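## Task

Rotate the blue plank until it sits on one of its long narrow edges, staying that way on its own without the robot supporting it; then open the gripper and pull the arm away.

## Robot and tools

Robot: a single seven-joint Kinova Gen3 arm carrying a Robotiq 2F-85 parallel gripper. There is only one arm, so every command holds one gripper target. The arm's base may sit slightly tilted relative to the table, and a block or post beneath it is treated as part of the arm by the clearance check.

Frame: the scene frame has its origin on the tabletop straight below the arm's base. +z is up, and looking along +x, +y lies to the left. All positions are in metres and all orientations are quaternions written w first (qw, qx, qy, qz). In the gripper's own frame, the fingers extend along +z and close along y. The reported end_effector_position is the point midway between the pads when they are shut. Closed fingertips reach about 19 mm past that point and open ones about 6 mm. Closing also pushes the tips roughly 13 mm farther from the wrist, so leave that clearance above the table. At long reach the printed position can be somewhat off.

The row: every movement uses rows of 9 numbers: x, y, z, qw, qx, qy, qz, position, speed. The first seven are an absolute gripper pose in the scene frame, not an offset. position is the finger opening, from -1 to 1: +1 is fully open at 85 mm, 0 is roughly 41 mm, about -0.8 is where the pads touch, and -1 means keep closing until blocked. speed, also from -1 to 1, is how fast the finger gap changes: about 20 mm/s at -1, 85 at 0 and 150 at +1. Grip force cannot be set; a full close presses about 190 to 235 N per pad.

execute_actions(actions): actions is a list of actions. Each action is a table of up to 15 rows, and each row lasts one 1/30 s control step. If a table is shorter than 15 rows, its final row repeats until 15 steps have passed, so one action is 0.5 s. An empty list only returns the state and images. A target more than 0.6 m from the gripper's position at the start of that action, along any gripper axis, is refused. If the first action fails this check, or any action is malformed, the whole call does nothing. At each step the commanded pose is clipped to within 70 mm and 16 degrees of where the gripper actually is. Far targets therefore take several actions. When reach and orientation conflict, position wins. Repeat the desired quaternion in every row to hold orientation; do not copy the reported one, which drifts.

move(target, speed, blocking): target is one 9-number row as above, an absolute pose. The gripper travels a straight line toward it, lasting 0.5 to 10 s (cut off at 10 s), turning the shorter way. speed is the top speed in m/s, 0.002 to 0.5, default 0.25, with rotation capped at twice that in rad/s. The finger numbers are applied at the start. The path ignores obstacles, and the hand can lag, drift or overshoot speed, especially with the arm near straight. The result adds a move: line with the ending (done, off_target, moving, held, fault), any limits (paced = pose clipped; held = a check blocked steps, after which the arm may jump fast) and the distance to target. With blocking=false the reply comes after 0.5 s while the arm keeps going; other moves and execute_actions are refused until a result shows it ended, so use wait or stop.

wait(seconds): 0 to 10 s, holding the last command; it returns early if a running move finishes. stop(): brakes a running move, needing some room; the fingers keep moving. zoom_image(camera, region): camera is cam_head_left or cam_head_right (each 672x504); region is [x0, y0, x1, y1] in pixels from the top-left, no larger than 504 by 504. read_manual(section) only returns licence texts. finished_scene(scene) ends the current scene, given by its number, and cannot be undone; the result says whether the goal held and gives the next task.

Results: the state line lists end_effector_position and end_effector_quat_wxyz, joint positions (base outward), joint torques, and position_measured_pct, which is about 50 minus 50 times the finger position (0 = fully open). Fingers stopping below about 90 means something is held or blocking; around 90 or more means the pads met on nothing or something very thin. Hand target is the pose the controller is currently driving toward. pose unreachable means the clearance check altered or blocked the command. Camera calibration lines are given for both head cameras and may be slightly off.

Gripping: close with position -1 and keep sending it. For a gentle grip, open first, then close to just under the object's width. Release with a position wider than the object. Fingers re-close on their own if the object slips or is lost.

Cautions: if any joint's contact torque hits its limit (48 N m for the first four joints, 30.2 for the wrist joints, held weight included) the arm freezes for 10 s and the rest of the call is dropped. Holding loads heats motors; a MOTOR HOT line appears from 60 °C and at 75 °C the arm sags with an OVER-TEMPERATURE FAULT. Fast moves hit harder, and aiming far past a contact presses harder. Avoid drops, slips, slams and hard shoves, and never let anything leave the table, which fails the task. Brief external tugs on held parts or pushes on loose objects can happen. The object must stay in its final pose without the gripper, so release and back away before ending.

Each tool is called in YAML: its name, and indented under it one key for each argument.

## Session

execute_actions:
  actions: []

Scene clock: 0.00 s.
end_effector_position=(+0.8188, +0.0372, +0.2878) position_measured_pct=0.0 end_effector_quat_wxyz=(+0.646, -0.323, +0.678, +0.135)
Joint positions: [ 0.757  1.933 -1.754  0.792 -0.293  0.758  3.347]
Joint velocities: [ 0.     0.002  0.     0.001 -0.     0.     0.001]
Joint torques (N m, as the joint torque sensors report them, + toward a larger angle): no reading
Hand target: +0.819, +0.037, +0.288; +0.646, -0.323, +0.678, +0.135

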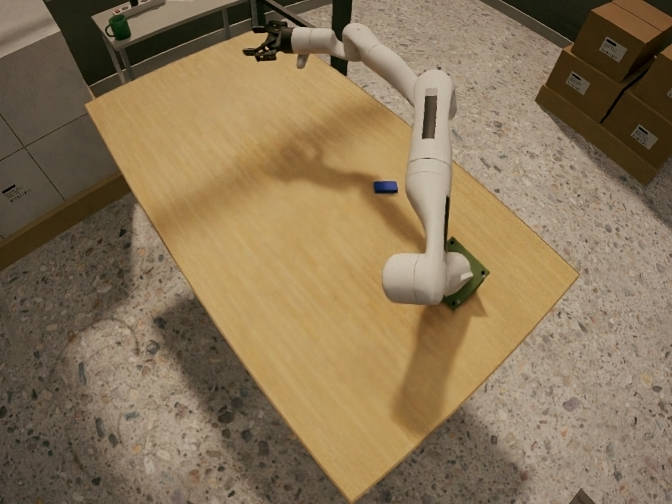

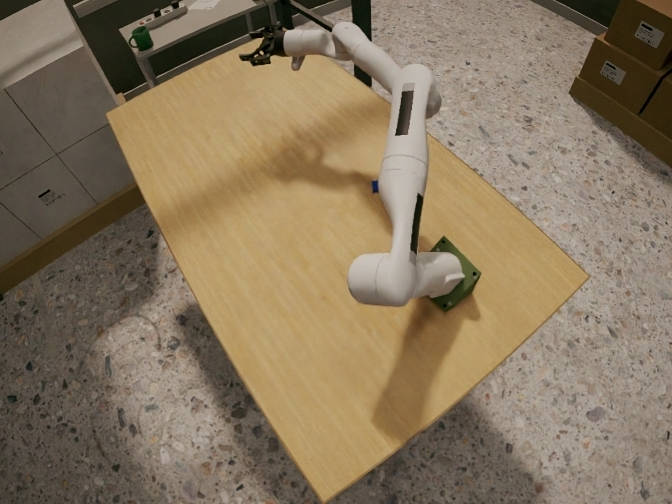

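zoom_image:
  camera: "cam_head_left"
  region: [355,165,415,210]

Region (355, 165, 415, 210) of cam_head_left's 672x504 image, scaled by 8.400, with more detail than that image has; it fills the top 378 rows of this view, and the rest is white.

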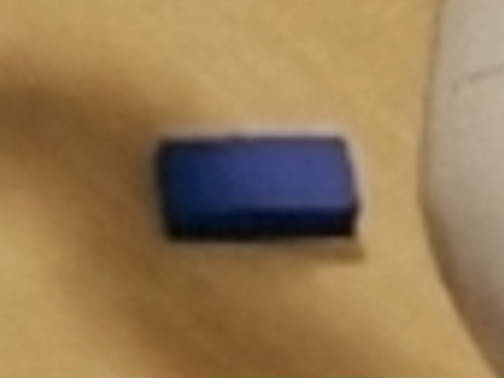

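move:
  target: [0.36,-0.113,0.12,-0.2,0.3,0.93,0.065,1,1]
  speed: 0.4

move:
  target: [0.35,-0.106,0.05,-0.364,0.285,0.879,0.118,1,1]

zoom_image:
  camera: "cam_head_left"
  region: [320,110,460,230]

zoom_image:
  camera: "cam_head_right"
  region: [320,110,460,230]

Scene clock: 14.47 s.
end_effector_position=(+0.3600, -0.1124, +0.1208) position_measured_pct=0.0 end_effector_quat_wxyz=(-0.198, +0.299, +0.931, +0.065)
Joint positions: [ 0.822  1.426 -0.502  1.129 -0.068  1.56   1.67 ]
Joint velocities: [-0.004  0.005  0.    -0.002  0.001  0.001 -0.001]
Joint torques (N m, as the joint torque sensors report them, + toward a larger angle): [ 11.6  -19.15   1.53  -7.77   0.63   1.42   0.09]
Hand target: +0.360, -0.112, +0.120; -0.198, +0.299, +0.931, +0.065
Off the commanded pose: 0.001 m, 0 deg.
move: done

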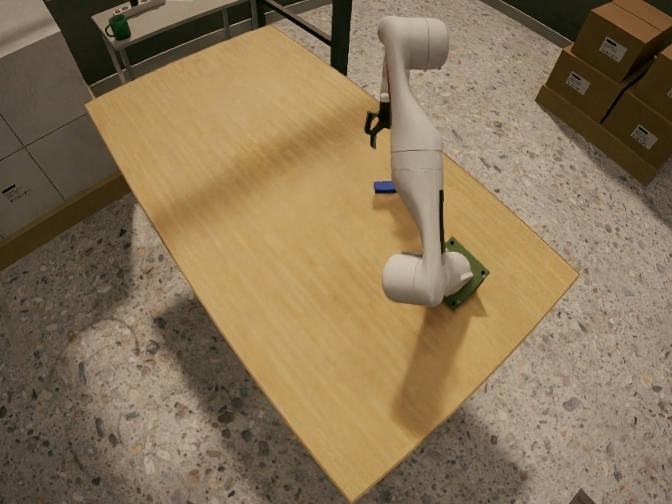

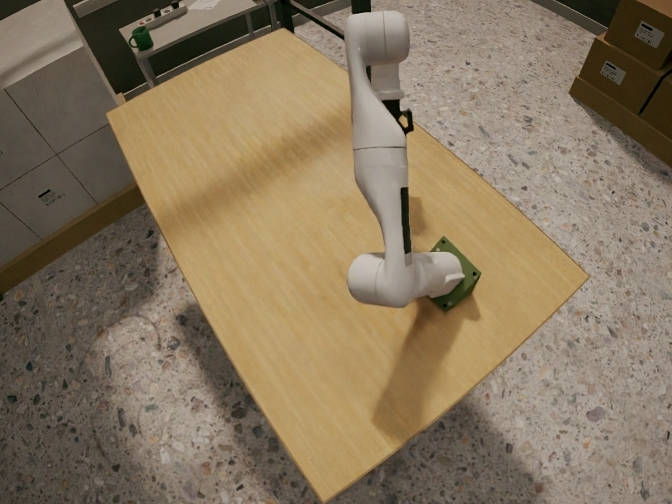

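Scene clock: 15.60 s.
end_effector_position=(+0.3499, -0.1059, +0.0505) position_measured_pct=0.0 end_effector_quat_wxyz=(-0.363, +0.285, +0.879, +0.118)
Joint positions: [ 0.614  1.743 -0.5    0.74  -0.067  1.934  1.654]
Joint velocities: [-0.009  0.014  0.001 -0.006  0.     0.002  0.   ]
Joint torques (N m, as the joint torque sensors report them, + toward a larger angle): [ 14.04 -21.23   1.51  -6.87   0.63   2.27  -0.01]
Hand target: +0.350, -0.106, +0.050; -0.364, +0.285, +0.879, +0.118
Off the commanded pose: 0.000 m, 0 deg.
move: done

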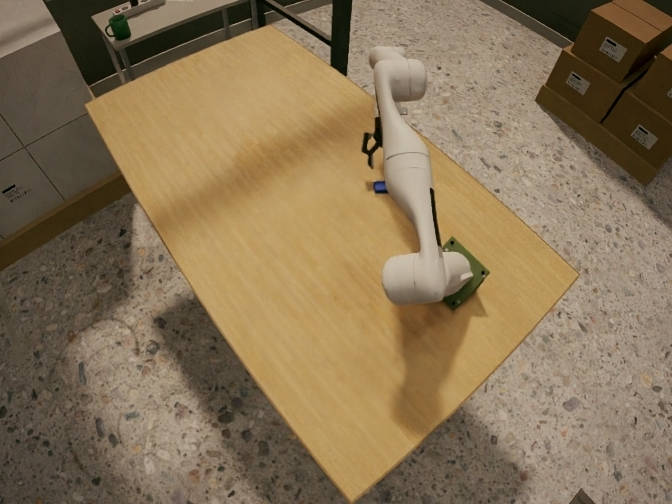

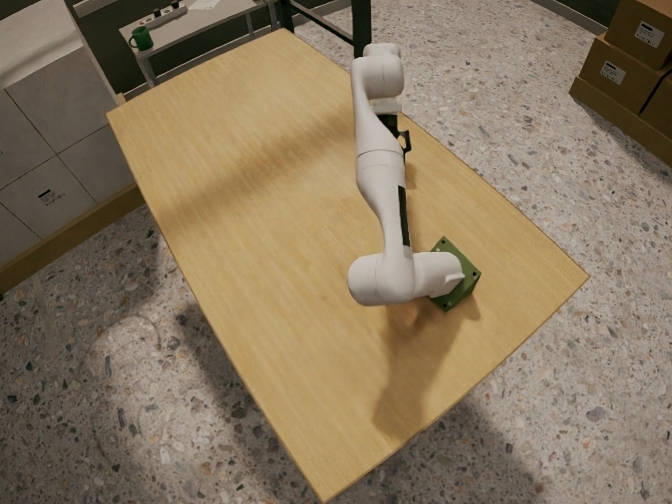

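Region (320, 110, 460, 230) of cam_head_left's 672x504 image, scaled by 3.600, with more detail than that image has; it fills the top 432 rows of this view, and the rest is white.

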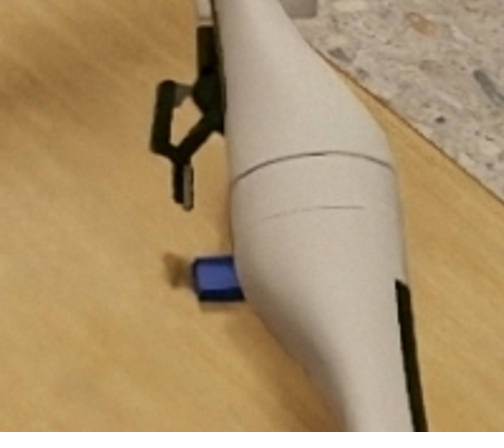

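Region (320, 110, 460, 230) of cam_head_right's 672x504 image, scaled by 3.600, with more detail than that image has; it fills the top 432 rows of this view, and the rest is white.

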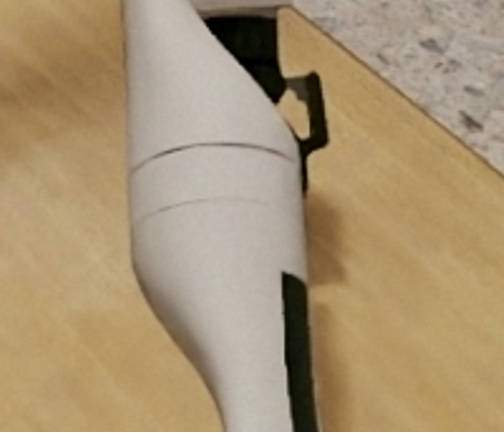

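move:
  target: [0.328,-0.09,0.022,-0.364,0.285,0.879,0.118,1,1]
  speed: 0.08

zoom_image:
  camera: "cam_head_left"
  region: [340,140,420,210]

Scene clock: 18.90 s.
end_effector_position=(+0.3279, -0.0900, +0.0218) position_measured_pct=0.0 end_effector_quat_wxyz=(-0.364, +0.285, +0.879, +0.118)
Joint positions: [ 0.628  1.715 -0.504  0.921 -0.063  1.786  1.657]
Joint velocities: [ 0.004 -0.004  0.001  0.001 -0.    -0.    -0.   ]
Joint torques (N m, as the joint torque sensors report them, + toward a larger angle): [ 13.36 -20.6    1.56  -6.44   0.69   2.04   0.13]
Hand target: +0.328, -0.090, +0.022; -0.364, +0.285, +0.879, +0.118
Off the commanded pose: 0.000 m, 0 deg.
move: done

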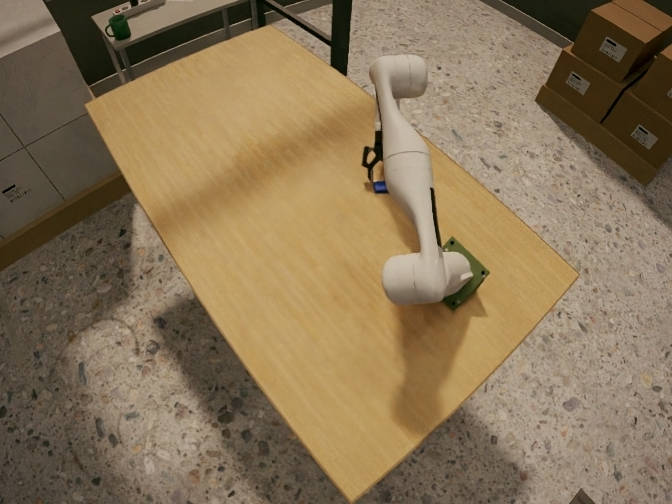

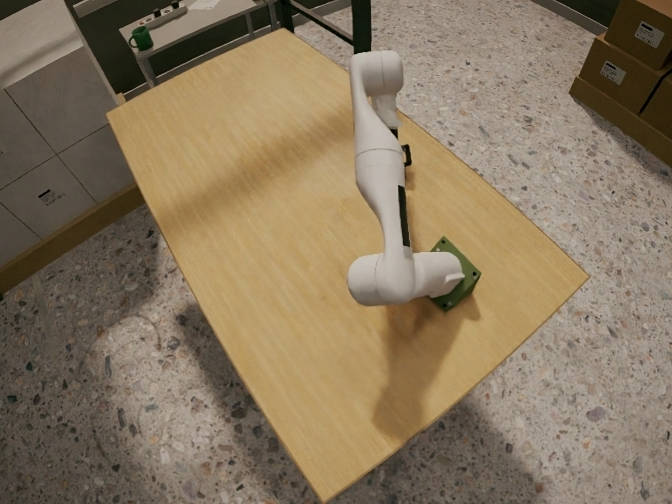

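Region (340, 140, 420, 210) of cam_head_left's 672x504 image, scaled by 6.300, with more detail than that image has; it fills the top 441 rows of this view, and the rest is white.

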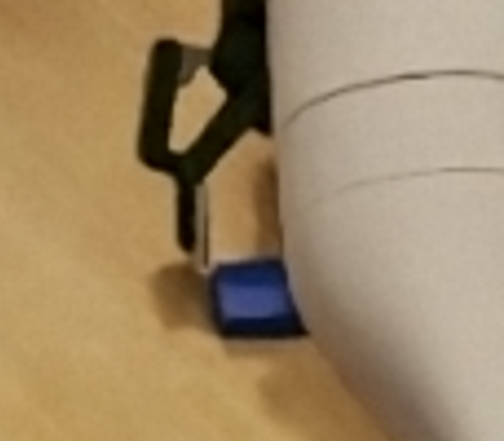

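move:
  target: [0.329,-0.083,0.022,-0.364,0.285,0.879,0.118,1,1]
  speed: 0.05

move:
  target: [0.326,-0.081,0.016,-0.364,0.285,0.879,0.118,1,1]
  speed: 0.03

zoom_image:
  camera: "cam_head_left"
  region: [340,140,420,210]

Scene clock: 21.97 s.
end_effector_position=(+0.3290, -0.0830, +0.0220) position_measured_pct=0.0 end_effector_quat_wxyz=(-0.364, +0.285, +0.879, +0.118)
Joint positions: [ 0.626  1.702 -0.508  0.943 -0.068  1.774  1.65 ]
Joint velocities: [ 0.002 -0.001  0.001  0.001  0.     0.    -0.001]
Joint torques (N m, as the joint torque sensors report them, + toward a larger angle): [ 13.15 -20.33   1.66  -6.18   0.76   2.18   0.04]
Hand target: +0.329, -0.083, +0.022; -0.364, +0.285, +0.879, +0.118
Off the commanded pose: 0.000 m, 0 deg.
move: done

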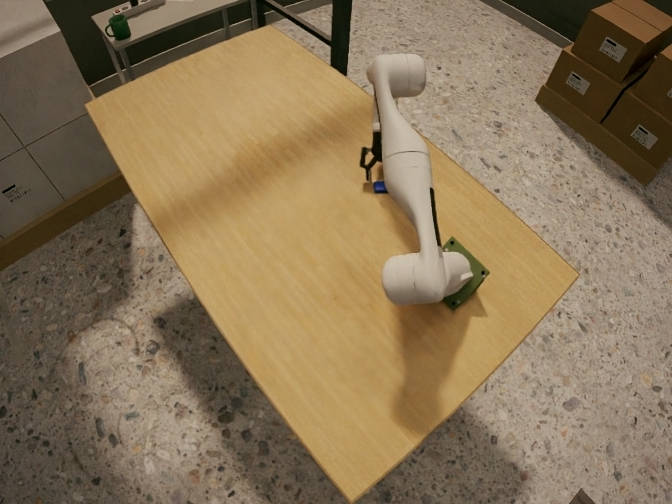

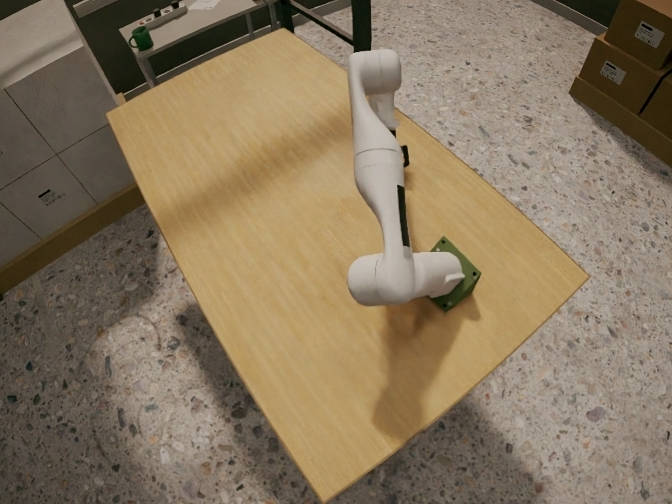

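Scene clock: 22.67 s.
end_effector_position=(+0.3260, -0.0810, +0.0160) position_measured_pct=0.0 end_effector_quat_wxyz=(-0.364, +0.285, +0.879, +0.118)
Joint positions: [ 0.625  1.702 -0.509  0.963 -0.068  1.752  1.651]
Joint velocities: [ 0.001 -0.001  0.     0.002 -0.     0.     0.001]
Joint torques (N m, as the joint torque sensors report them, + toward a larger angle): [ 12.94 -20.35   1.62  -5.9    0.65   2.2    0.  ]
Hand target: +0.326, -0.081, +0.016; -0.364, +0.285, +0.879, +0.118
Off the commanded pose: 0.000 m, 0 deg.
move: done

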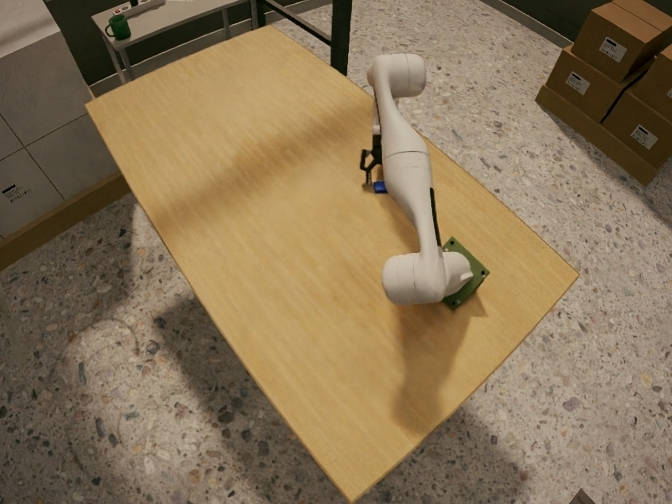

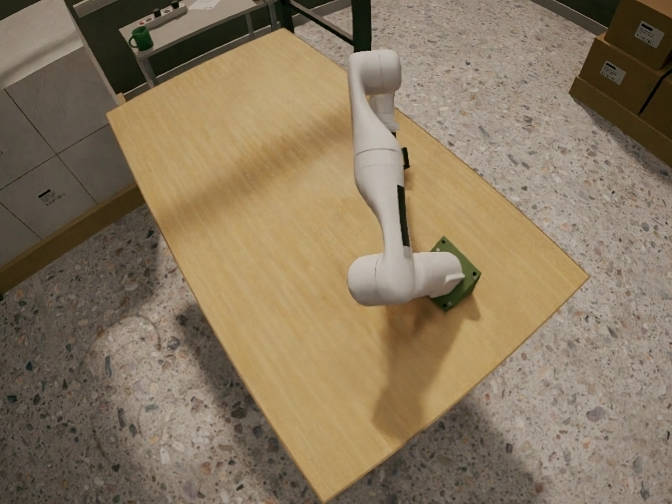

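Region (340, 140, 420, 210) of cam_head_left's 672x504 image, scaled by 6.300, with more detail than that image has; it fills the top 441 rows of this view, and the rest is white.

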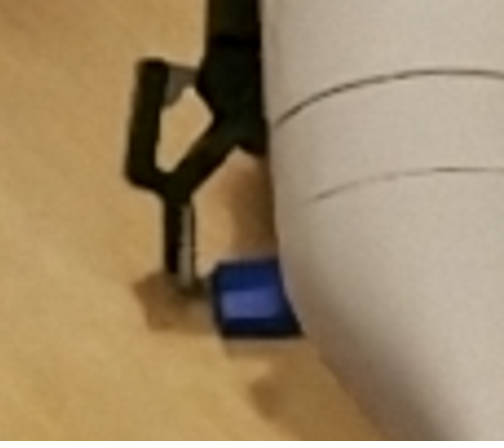

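execute_actions:
  actions:
    - [[0.323,-0.080,0.016,-0.364,0.285,0.879,0.118,1,0]]
    - [[0.323,-0.080,0.016,-0.364,0.285,0.879,0.118,-1,-0.3]]

move:
  target: [0.33,-0.08,0.05,-0.364,0.285,0.879,0.118,-1,0]
  speed: 0.12

move:
  target: [0.56,-0.06,0.06,0.364,0.285,0.879,-0.118,-1,0]
  speed: 0.35

zoom_image:
  camera: "cam_head_left"
  region: [260,70,400,190]

Scene clock: 25.60 s.
end_effector_position=(+0.3234, -0.0802, +0.0169) position_measured_pct=26.2 end_effector_quat_wxyz=(-0.363, +0.285, +0.879, +0.118)
Joint positions: [ 0.631  1.696 -0.508  0.98  -0.067  1.743  1.652]
Joint velocities: [ 0.004 -0.01  -0.    -0.003 -0.001  0.005 -0.001]
Joint torques (N m, as the joint torque sensors report them, + toward a larger angle): [ 11.58 -18.5    1.58  -4.88   0.78   1.79  -0.04]
Hand target: +0.323, -0.080, +0.016; -0.364, +0.285, +0.879, +0.118
Off the commanded pose: 0.001 m, 0 deg.

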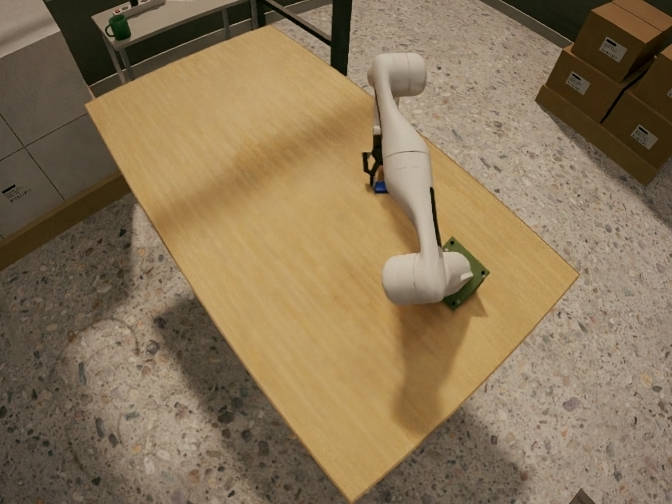

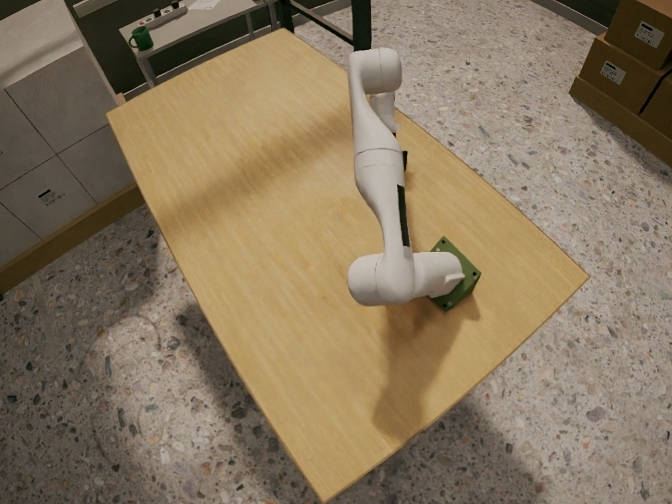

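Scene clock: 26.33 s.
end_effector_position=(+0.3300, -0.0800, +0.0499) position_measured_pct=29.0 end_effector_quat_wxyz=(-0.364, +0.285, +0.879, +0.118)
Joint positions: [ 0.649  1.661 -0.506  0.95  -0.069  1.812  1.647]
Joint velocities: [ 0.    -0.001  0.001 -0.    -0.     0.    -0.   ]
Joint torques (N m, as the joint torque sensors report them, + toward a larger angle): [ 13.09 -20.3    1.5   -6.05   0.71   2.27   0.04]
Hand target: +0.330, -0.080, +0.050; -0.364, +0.285, +0.879, +0.118
Off the commanded pose: 0.000 m, 0 deg.
move: done

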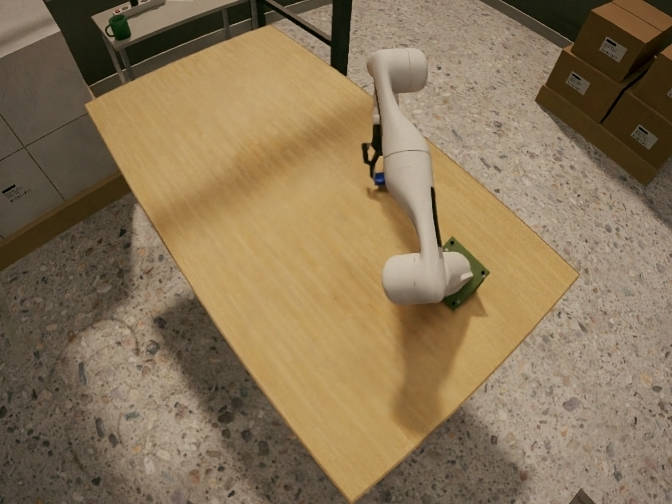

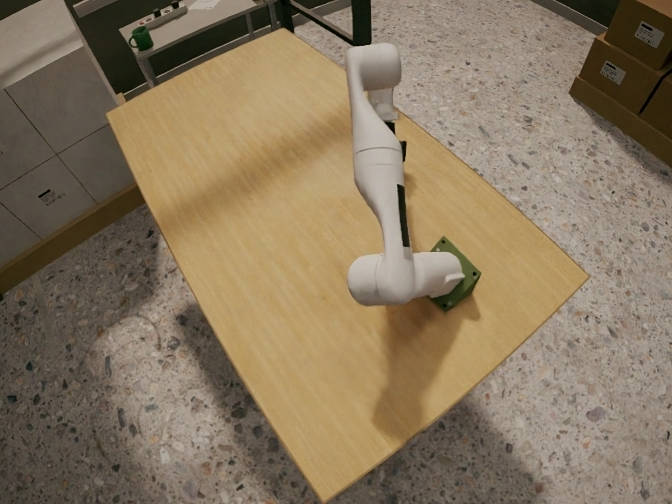

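Scene clock: 29.03 s.
end_effector_position=(+0.5597, -0.0613, +0.0619) position_measured_pct=29.0 end_effector_quat_wxyz=(+0.364, +0.285, +0.878, -0.119)
Joint positions: [ 0.618  1.102 -0.65   1.993 -0.3   -0.363  1.483]
Joint velocities: [-0.01   0.003 -0.003  0.003 -0.002 -0.001  0.002]
Joint torques (N m, as the joint torque sensors report them, + toward a larger angle): [ 12.21 -14.4    2.72  -6.29   0.35  -2.18   0.1 ]
Hand target: +0.560, -0.061, +0.061; +0.364, +0.285, +0.879, -0.119
Off the commanded pose: 0.002 m, 0 deg.
move: done

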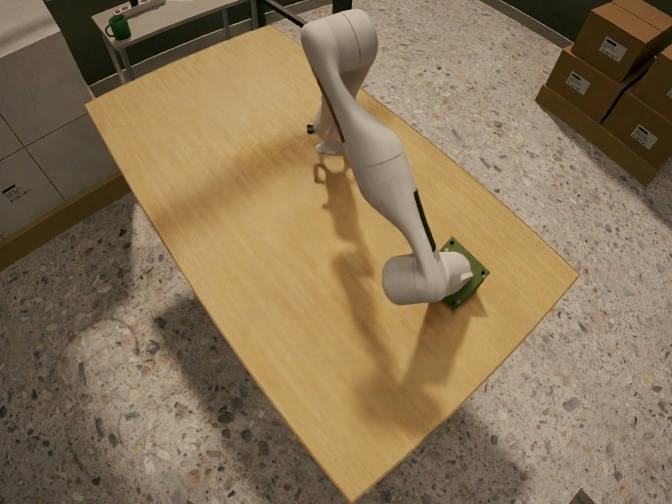

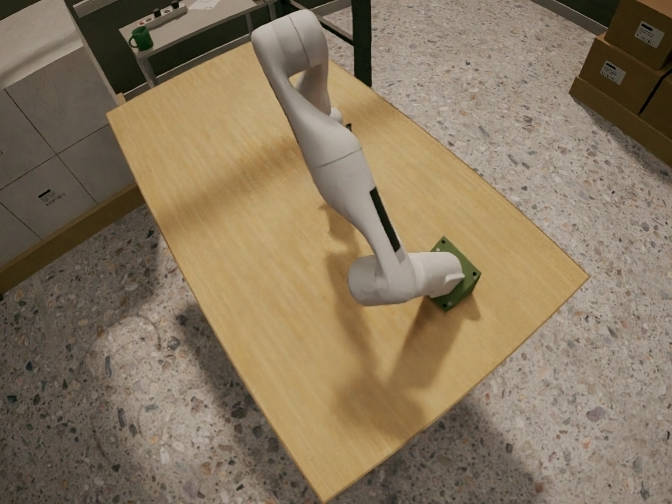

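Region (260, 70, 400, 190) of cam_head_left's 672x504 image, scaled by 3.600, with more detail than that image has; it fills the top 432 rows of this view, and the rest is white.

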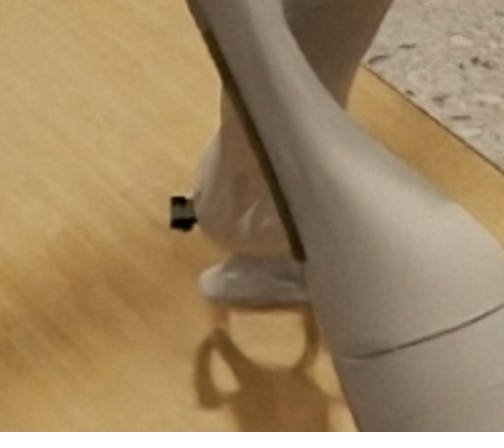

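move:
  target: [0.56,0.1,0.034,0.377,-0.16,0.91,0.067,-1,0]
  speed: 0.3

zoom_image:
  camera: "cam_head_left"
  region: [220,100,360,220]

Scene clock: 32.40 s.
end_effector_position=(+0.5604, +0.1009, +0.0337) position_measured_pct=29.0 end_effector_quat_wxyz=(+0.377, -0.160, +0.910, +0.068)
Joint positions: [ 0.947  1.518 -1.082  2.017  0.632 -0.267  1.801]
Joint velocities: [ 0.006  0.012  0.001 -0.     0.004  0.002 -0.003]
Joint torques (N m, as the joint torque sensors report them, + toward a larger angle): [ 11.61 -14.17  -4.73  -4.54   0.63  -1.88   0.04]
Hand target: +0.560, +0.101, +0.034; +0.377, -0.159, +0.910, +0.068
Off the commanded pose: 0.001 m, 0 deg.
move: done

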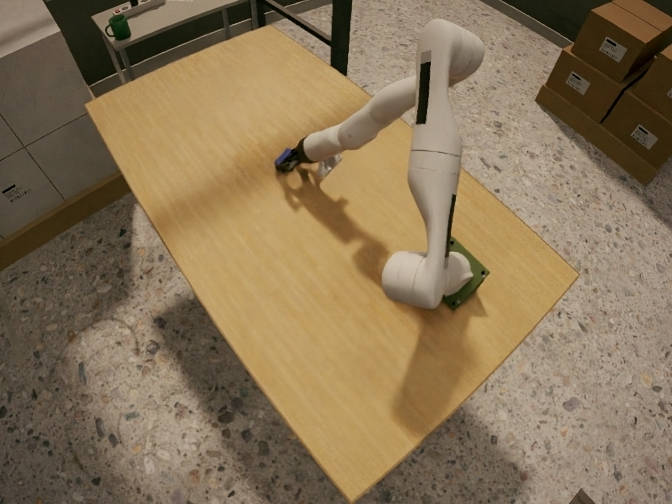

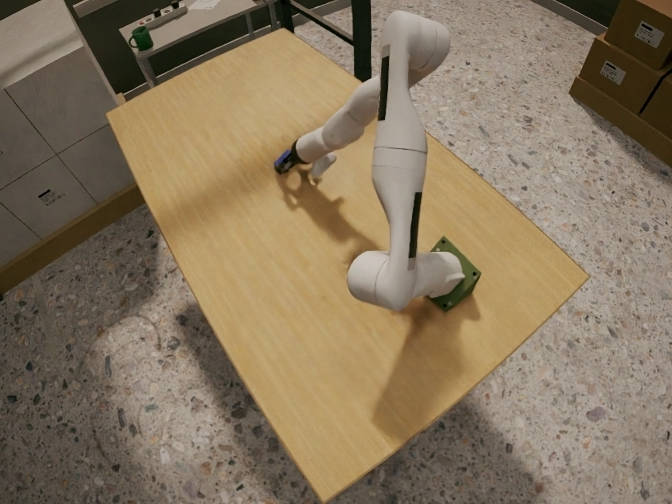

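Region (220, 100, 360, 220) of cam_head_left's 672x504 image, scaled by 3.600, with more detail than that image has; it fills the top 432 rows of this view, and the rest is white.

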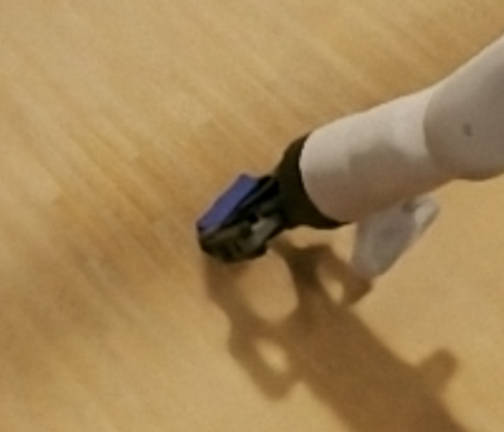

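Lower slowly, watching torque.

execute_actions:
  actions:
    - [[0.56,0.1,0.031,0.377,-0.16,0.91,0.067,-1,0],[0.56,0.1,0.029,0.377,-0.16,0.91,0.067,-1,0],[0.56,0.1,0.027,0.377,-0.16,0.91,0.067,-1,0],[0.56,0.1,0.025,0.377,-0.16,0.91,0.067,-1,0]]

move:
  target: [0.56,0.1,0.02,0.377,-0.16,0.91,0.067,-1,0]
  speed: 0.015

Scene clock: 34.27 s.
end_effector_position=(+0.5600, +0.0999, +0.0251) position_measured_pct=29.0 end_effector_quat_wxyz=(+0.377, -0.160, +0.910, +0.067)
Joint positions: [ 0.93   1.527 -1.066  2.018  0.63  -0.291  1.81 ]
Joint velocities: [-0.002 -0.002 -0.001  0.    -0.    -0.     0.   ]
Joint torques (N m, as the joint torque sensors report them, + toward a larger angle): [ 11.34 -14.37  -4.42  -4.47   0.71  -2.05  -0.02]
Hand target: +0.560, +0.100, +0.025; +0.377, -0.160, +0.910, +0.067
Off the commanded pose: 0.000 m, 0 deg.

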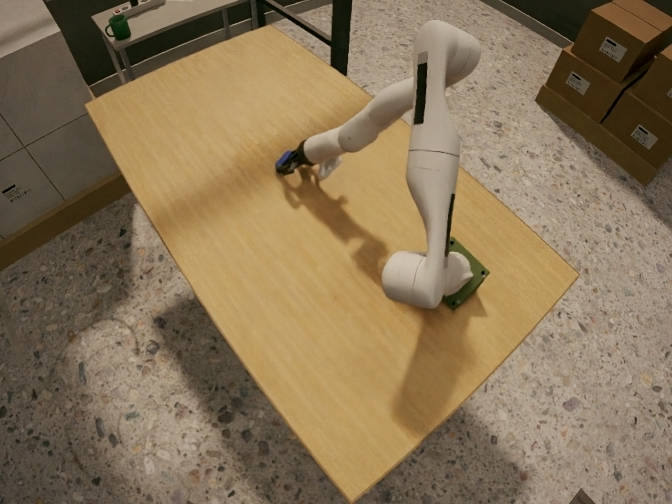

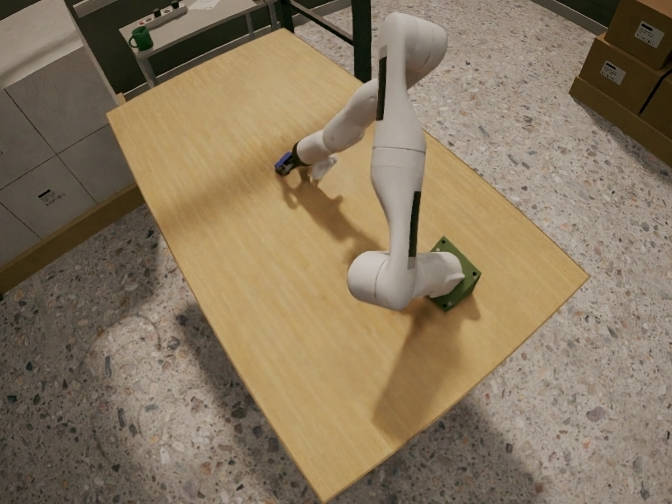

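Scene clock: 34.97 s.
end_effector_position=(+0.5616, +0.1000, +0.0233) position_measured_pct=29.0 end_effector_quat_wxyz=(+0.380, -0.160, +0.909, +0.066)
Joint positions: [ 0.923  1.53  -1.06   2.017  0.629 -0.307  1.813]
Joint velocities: [ 0.    -0.001  0.     0.002  0.002 -0.001 -0.003]
Joint torques (N m, as the joint torque sensors report them, + toward a larger angle): [  8.54 -12.34  -1.98  -4.17   0.57  -0.87   0.06]
Hand target: +0.560, +0.100, +0.020; +0.377, -0.160, +0.910, +0.067
Off the commanded pose: 0.004 m, 0 deg.
move: off_target

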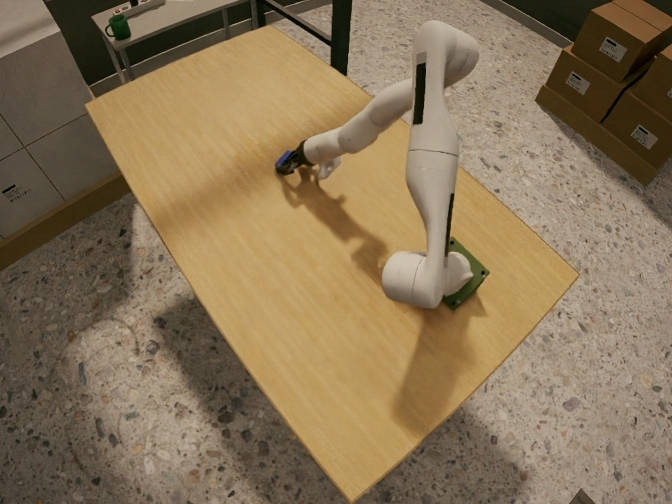

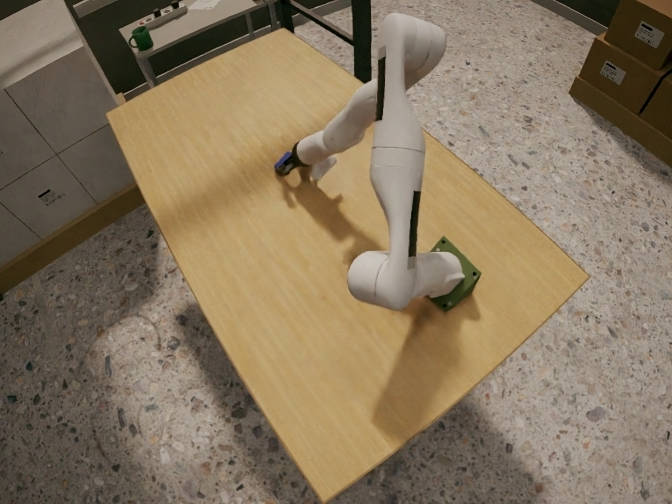

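execute_actions:
  actions:
    - [[0.561,0.1,0.0235,0.377,-0.16,0.91,0.067,-1,0],[0.561,0.1,0.0235,0.377,-0.16,0.91,0.067,-1,0],[0.561,0.1,0.0235,0.377,-0.16,0.91,0.067,-1,0],[0.561,0.1,0.0235,0.377,-0.16,0.91,0.067,-1,0],[0.561,0.1,0.0235,0.377,-0.16,0.91,0.067,1,0]]

move:
  target: [0.48,0.07,0.13,0.377,-0.16,0.91,0.067,1,0]

zoom_image:
  camera: "cam_head_left"
  region: [240,120,340,200]

Scene clock: 37.33 s.
end_effector_position=(+0.5610, +0.1000, +0.0235) position_measured_pct=4.4 end_effector_quat_wxyz=(+0.377, -0.160, +0.910, +0.067)
Joint positions: [ 0.926  1.529 -1.064  2.014  0.63  -0.293  1.809]
Joint velocities: [-0.001 -0.001  0.    -0.001 -0.     0.     0.   ]
Joint torques (N m, as the joint torque sensors report them, + toward a larger angle): [ 11.2  -14.26  -4.34  -4.36   0.68  -1.97   0.11]
Hand target: +0.561, +0.100, +0.023; +0.377, -0.160, +0.910, +0.067
Off the commanded pose: 0.000 m, 0 deg.

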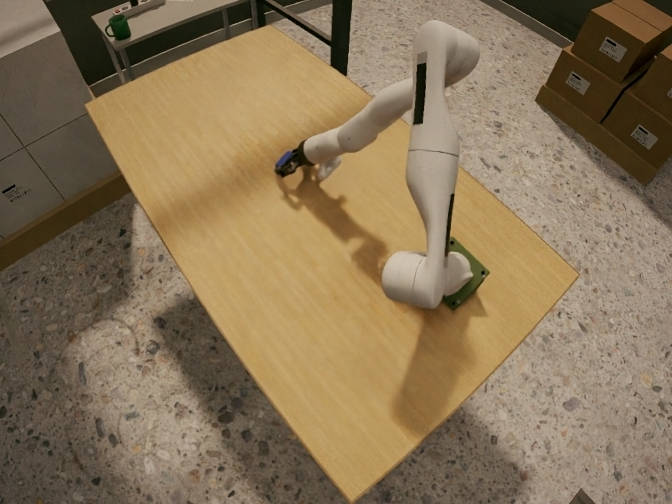

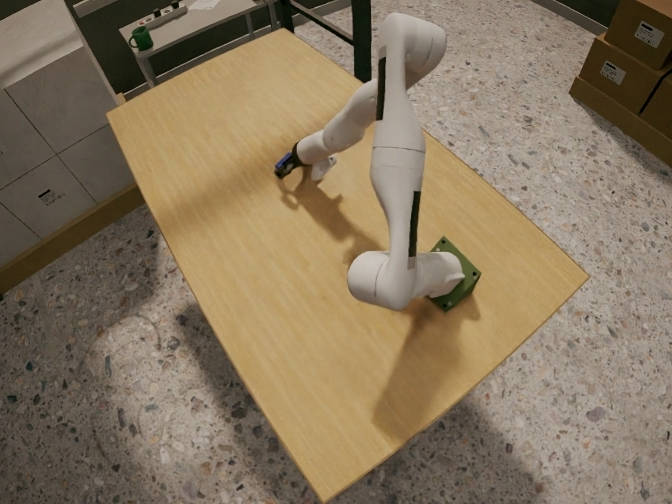

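Scene clock: 38.50 s.
end_effector_position=(+0.4802, +0.0706, +0.1301) position_measured_pct=0.0 end_effector_quat_wxyz=(+0.377, -0.160, +0.910, +0.068)
Joint positions: [ 1.343  1.507 -1.235  2.15   0.725  0.031  1.775]
Joint velocities: [ 0.006  0.002  0.001  0.    -0.     0.001  0.   ]
Joint torques (N m, as the joint torque sensors report them, + toward a larger angle): [  7.38 -12.17  -5.59  -5.86   0.51  -1.99   0.06]
Hand target: +0.480, +0.070, +0.130; +0.377, -0.160, +0.910, +0.068
Off the commanded pose: 0.001 m, 0 deg.
move: done

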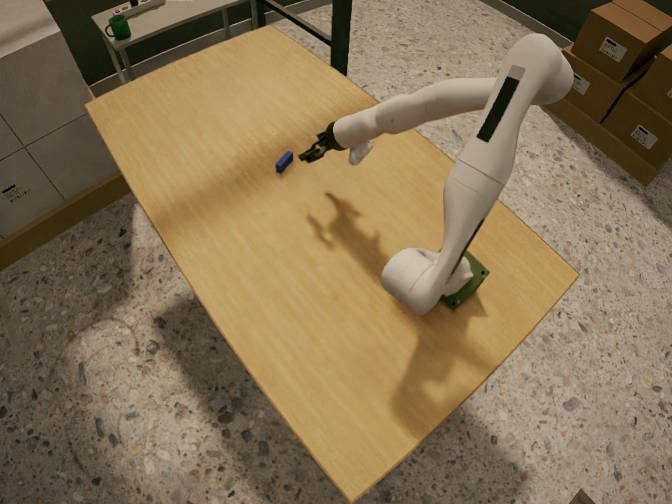

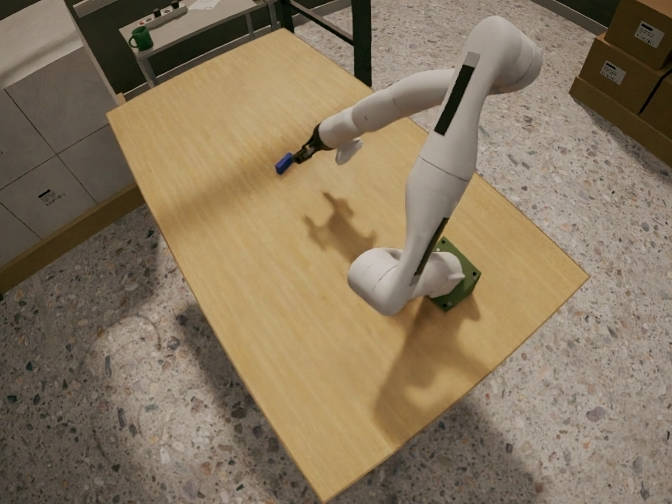

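Region (240, 120, 340, 200) of cam_head_left's 672x504 image, scaled by 5.040, with more detail than that image has; it fills the top 403 rows of this view, and the rest is white.

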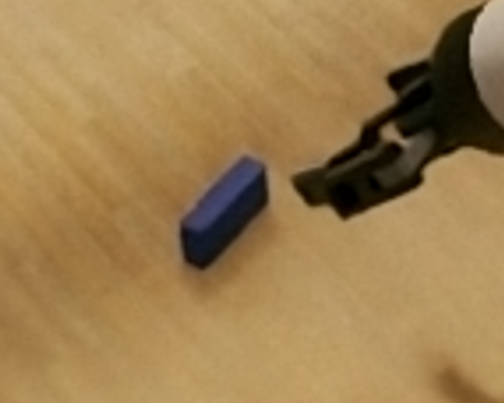

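finished_scene:
  scene: 1

The scene is finished: the task was done.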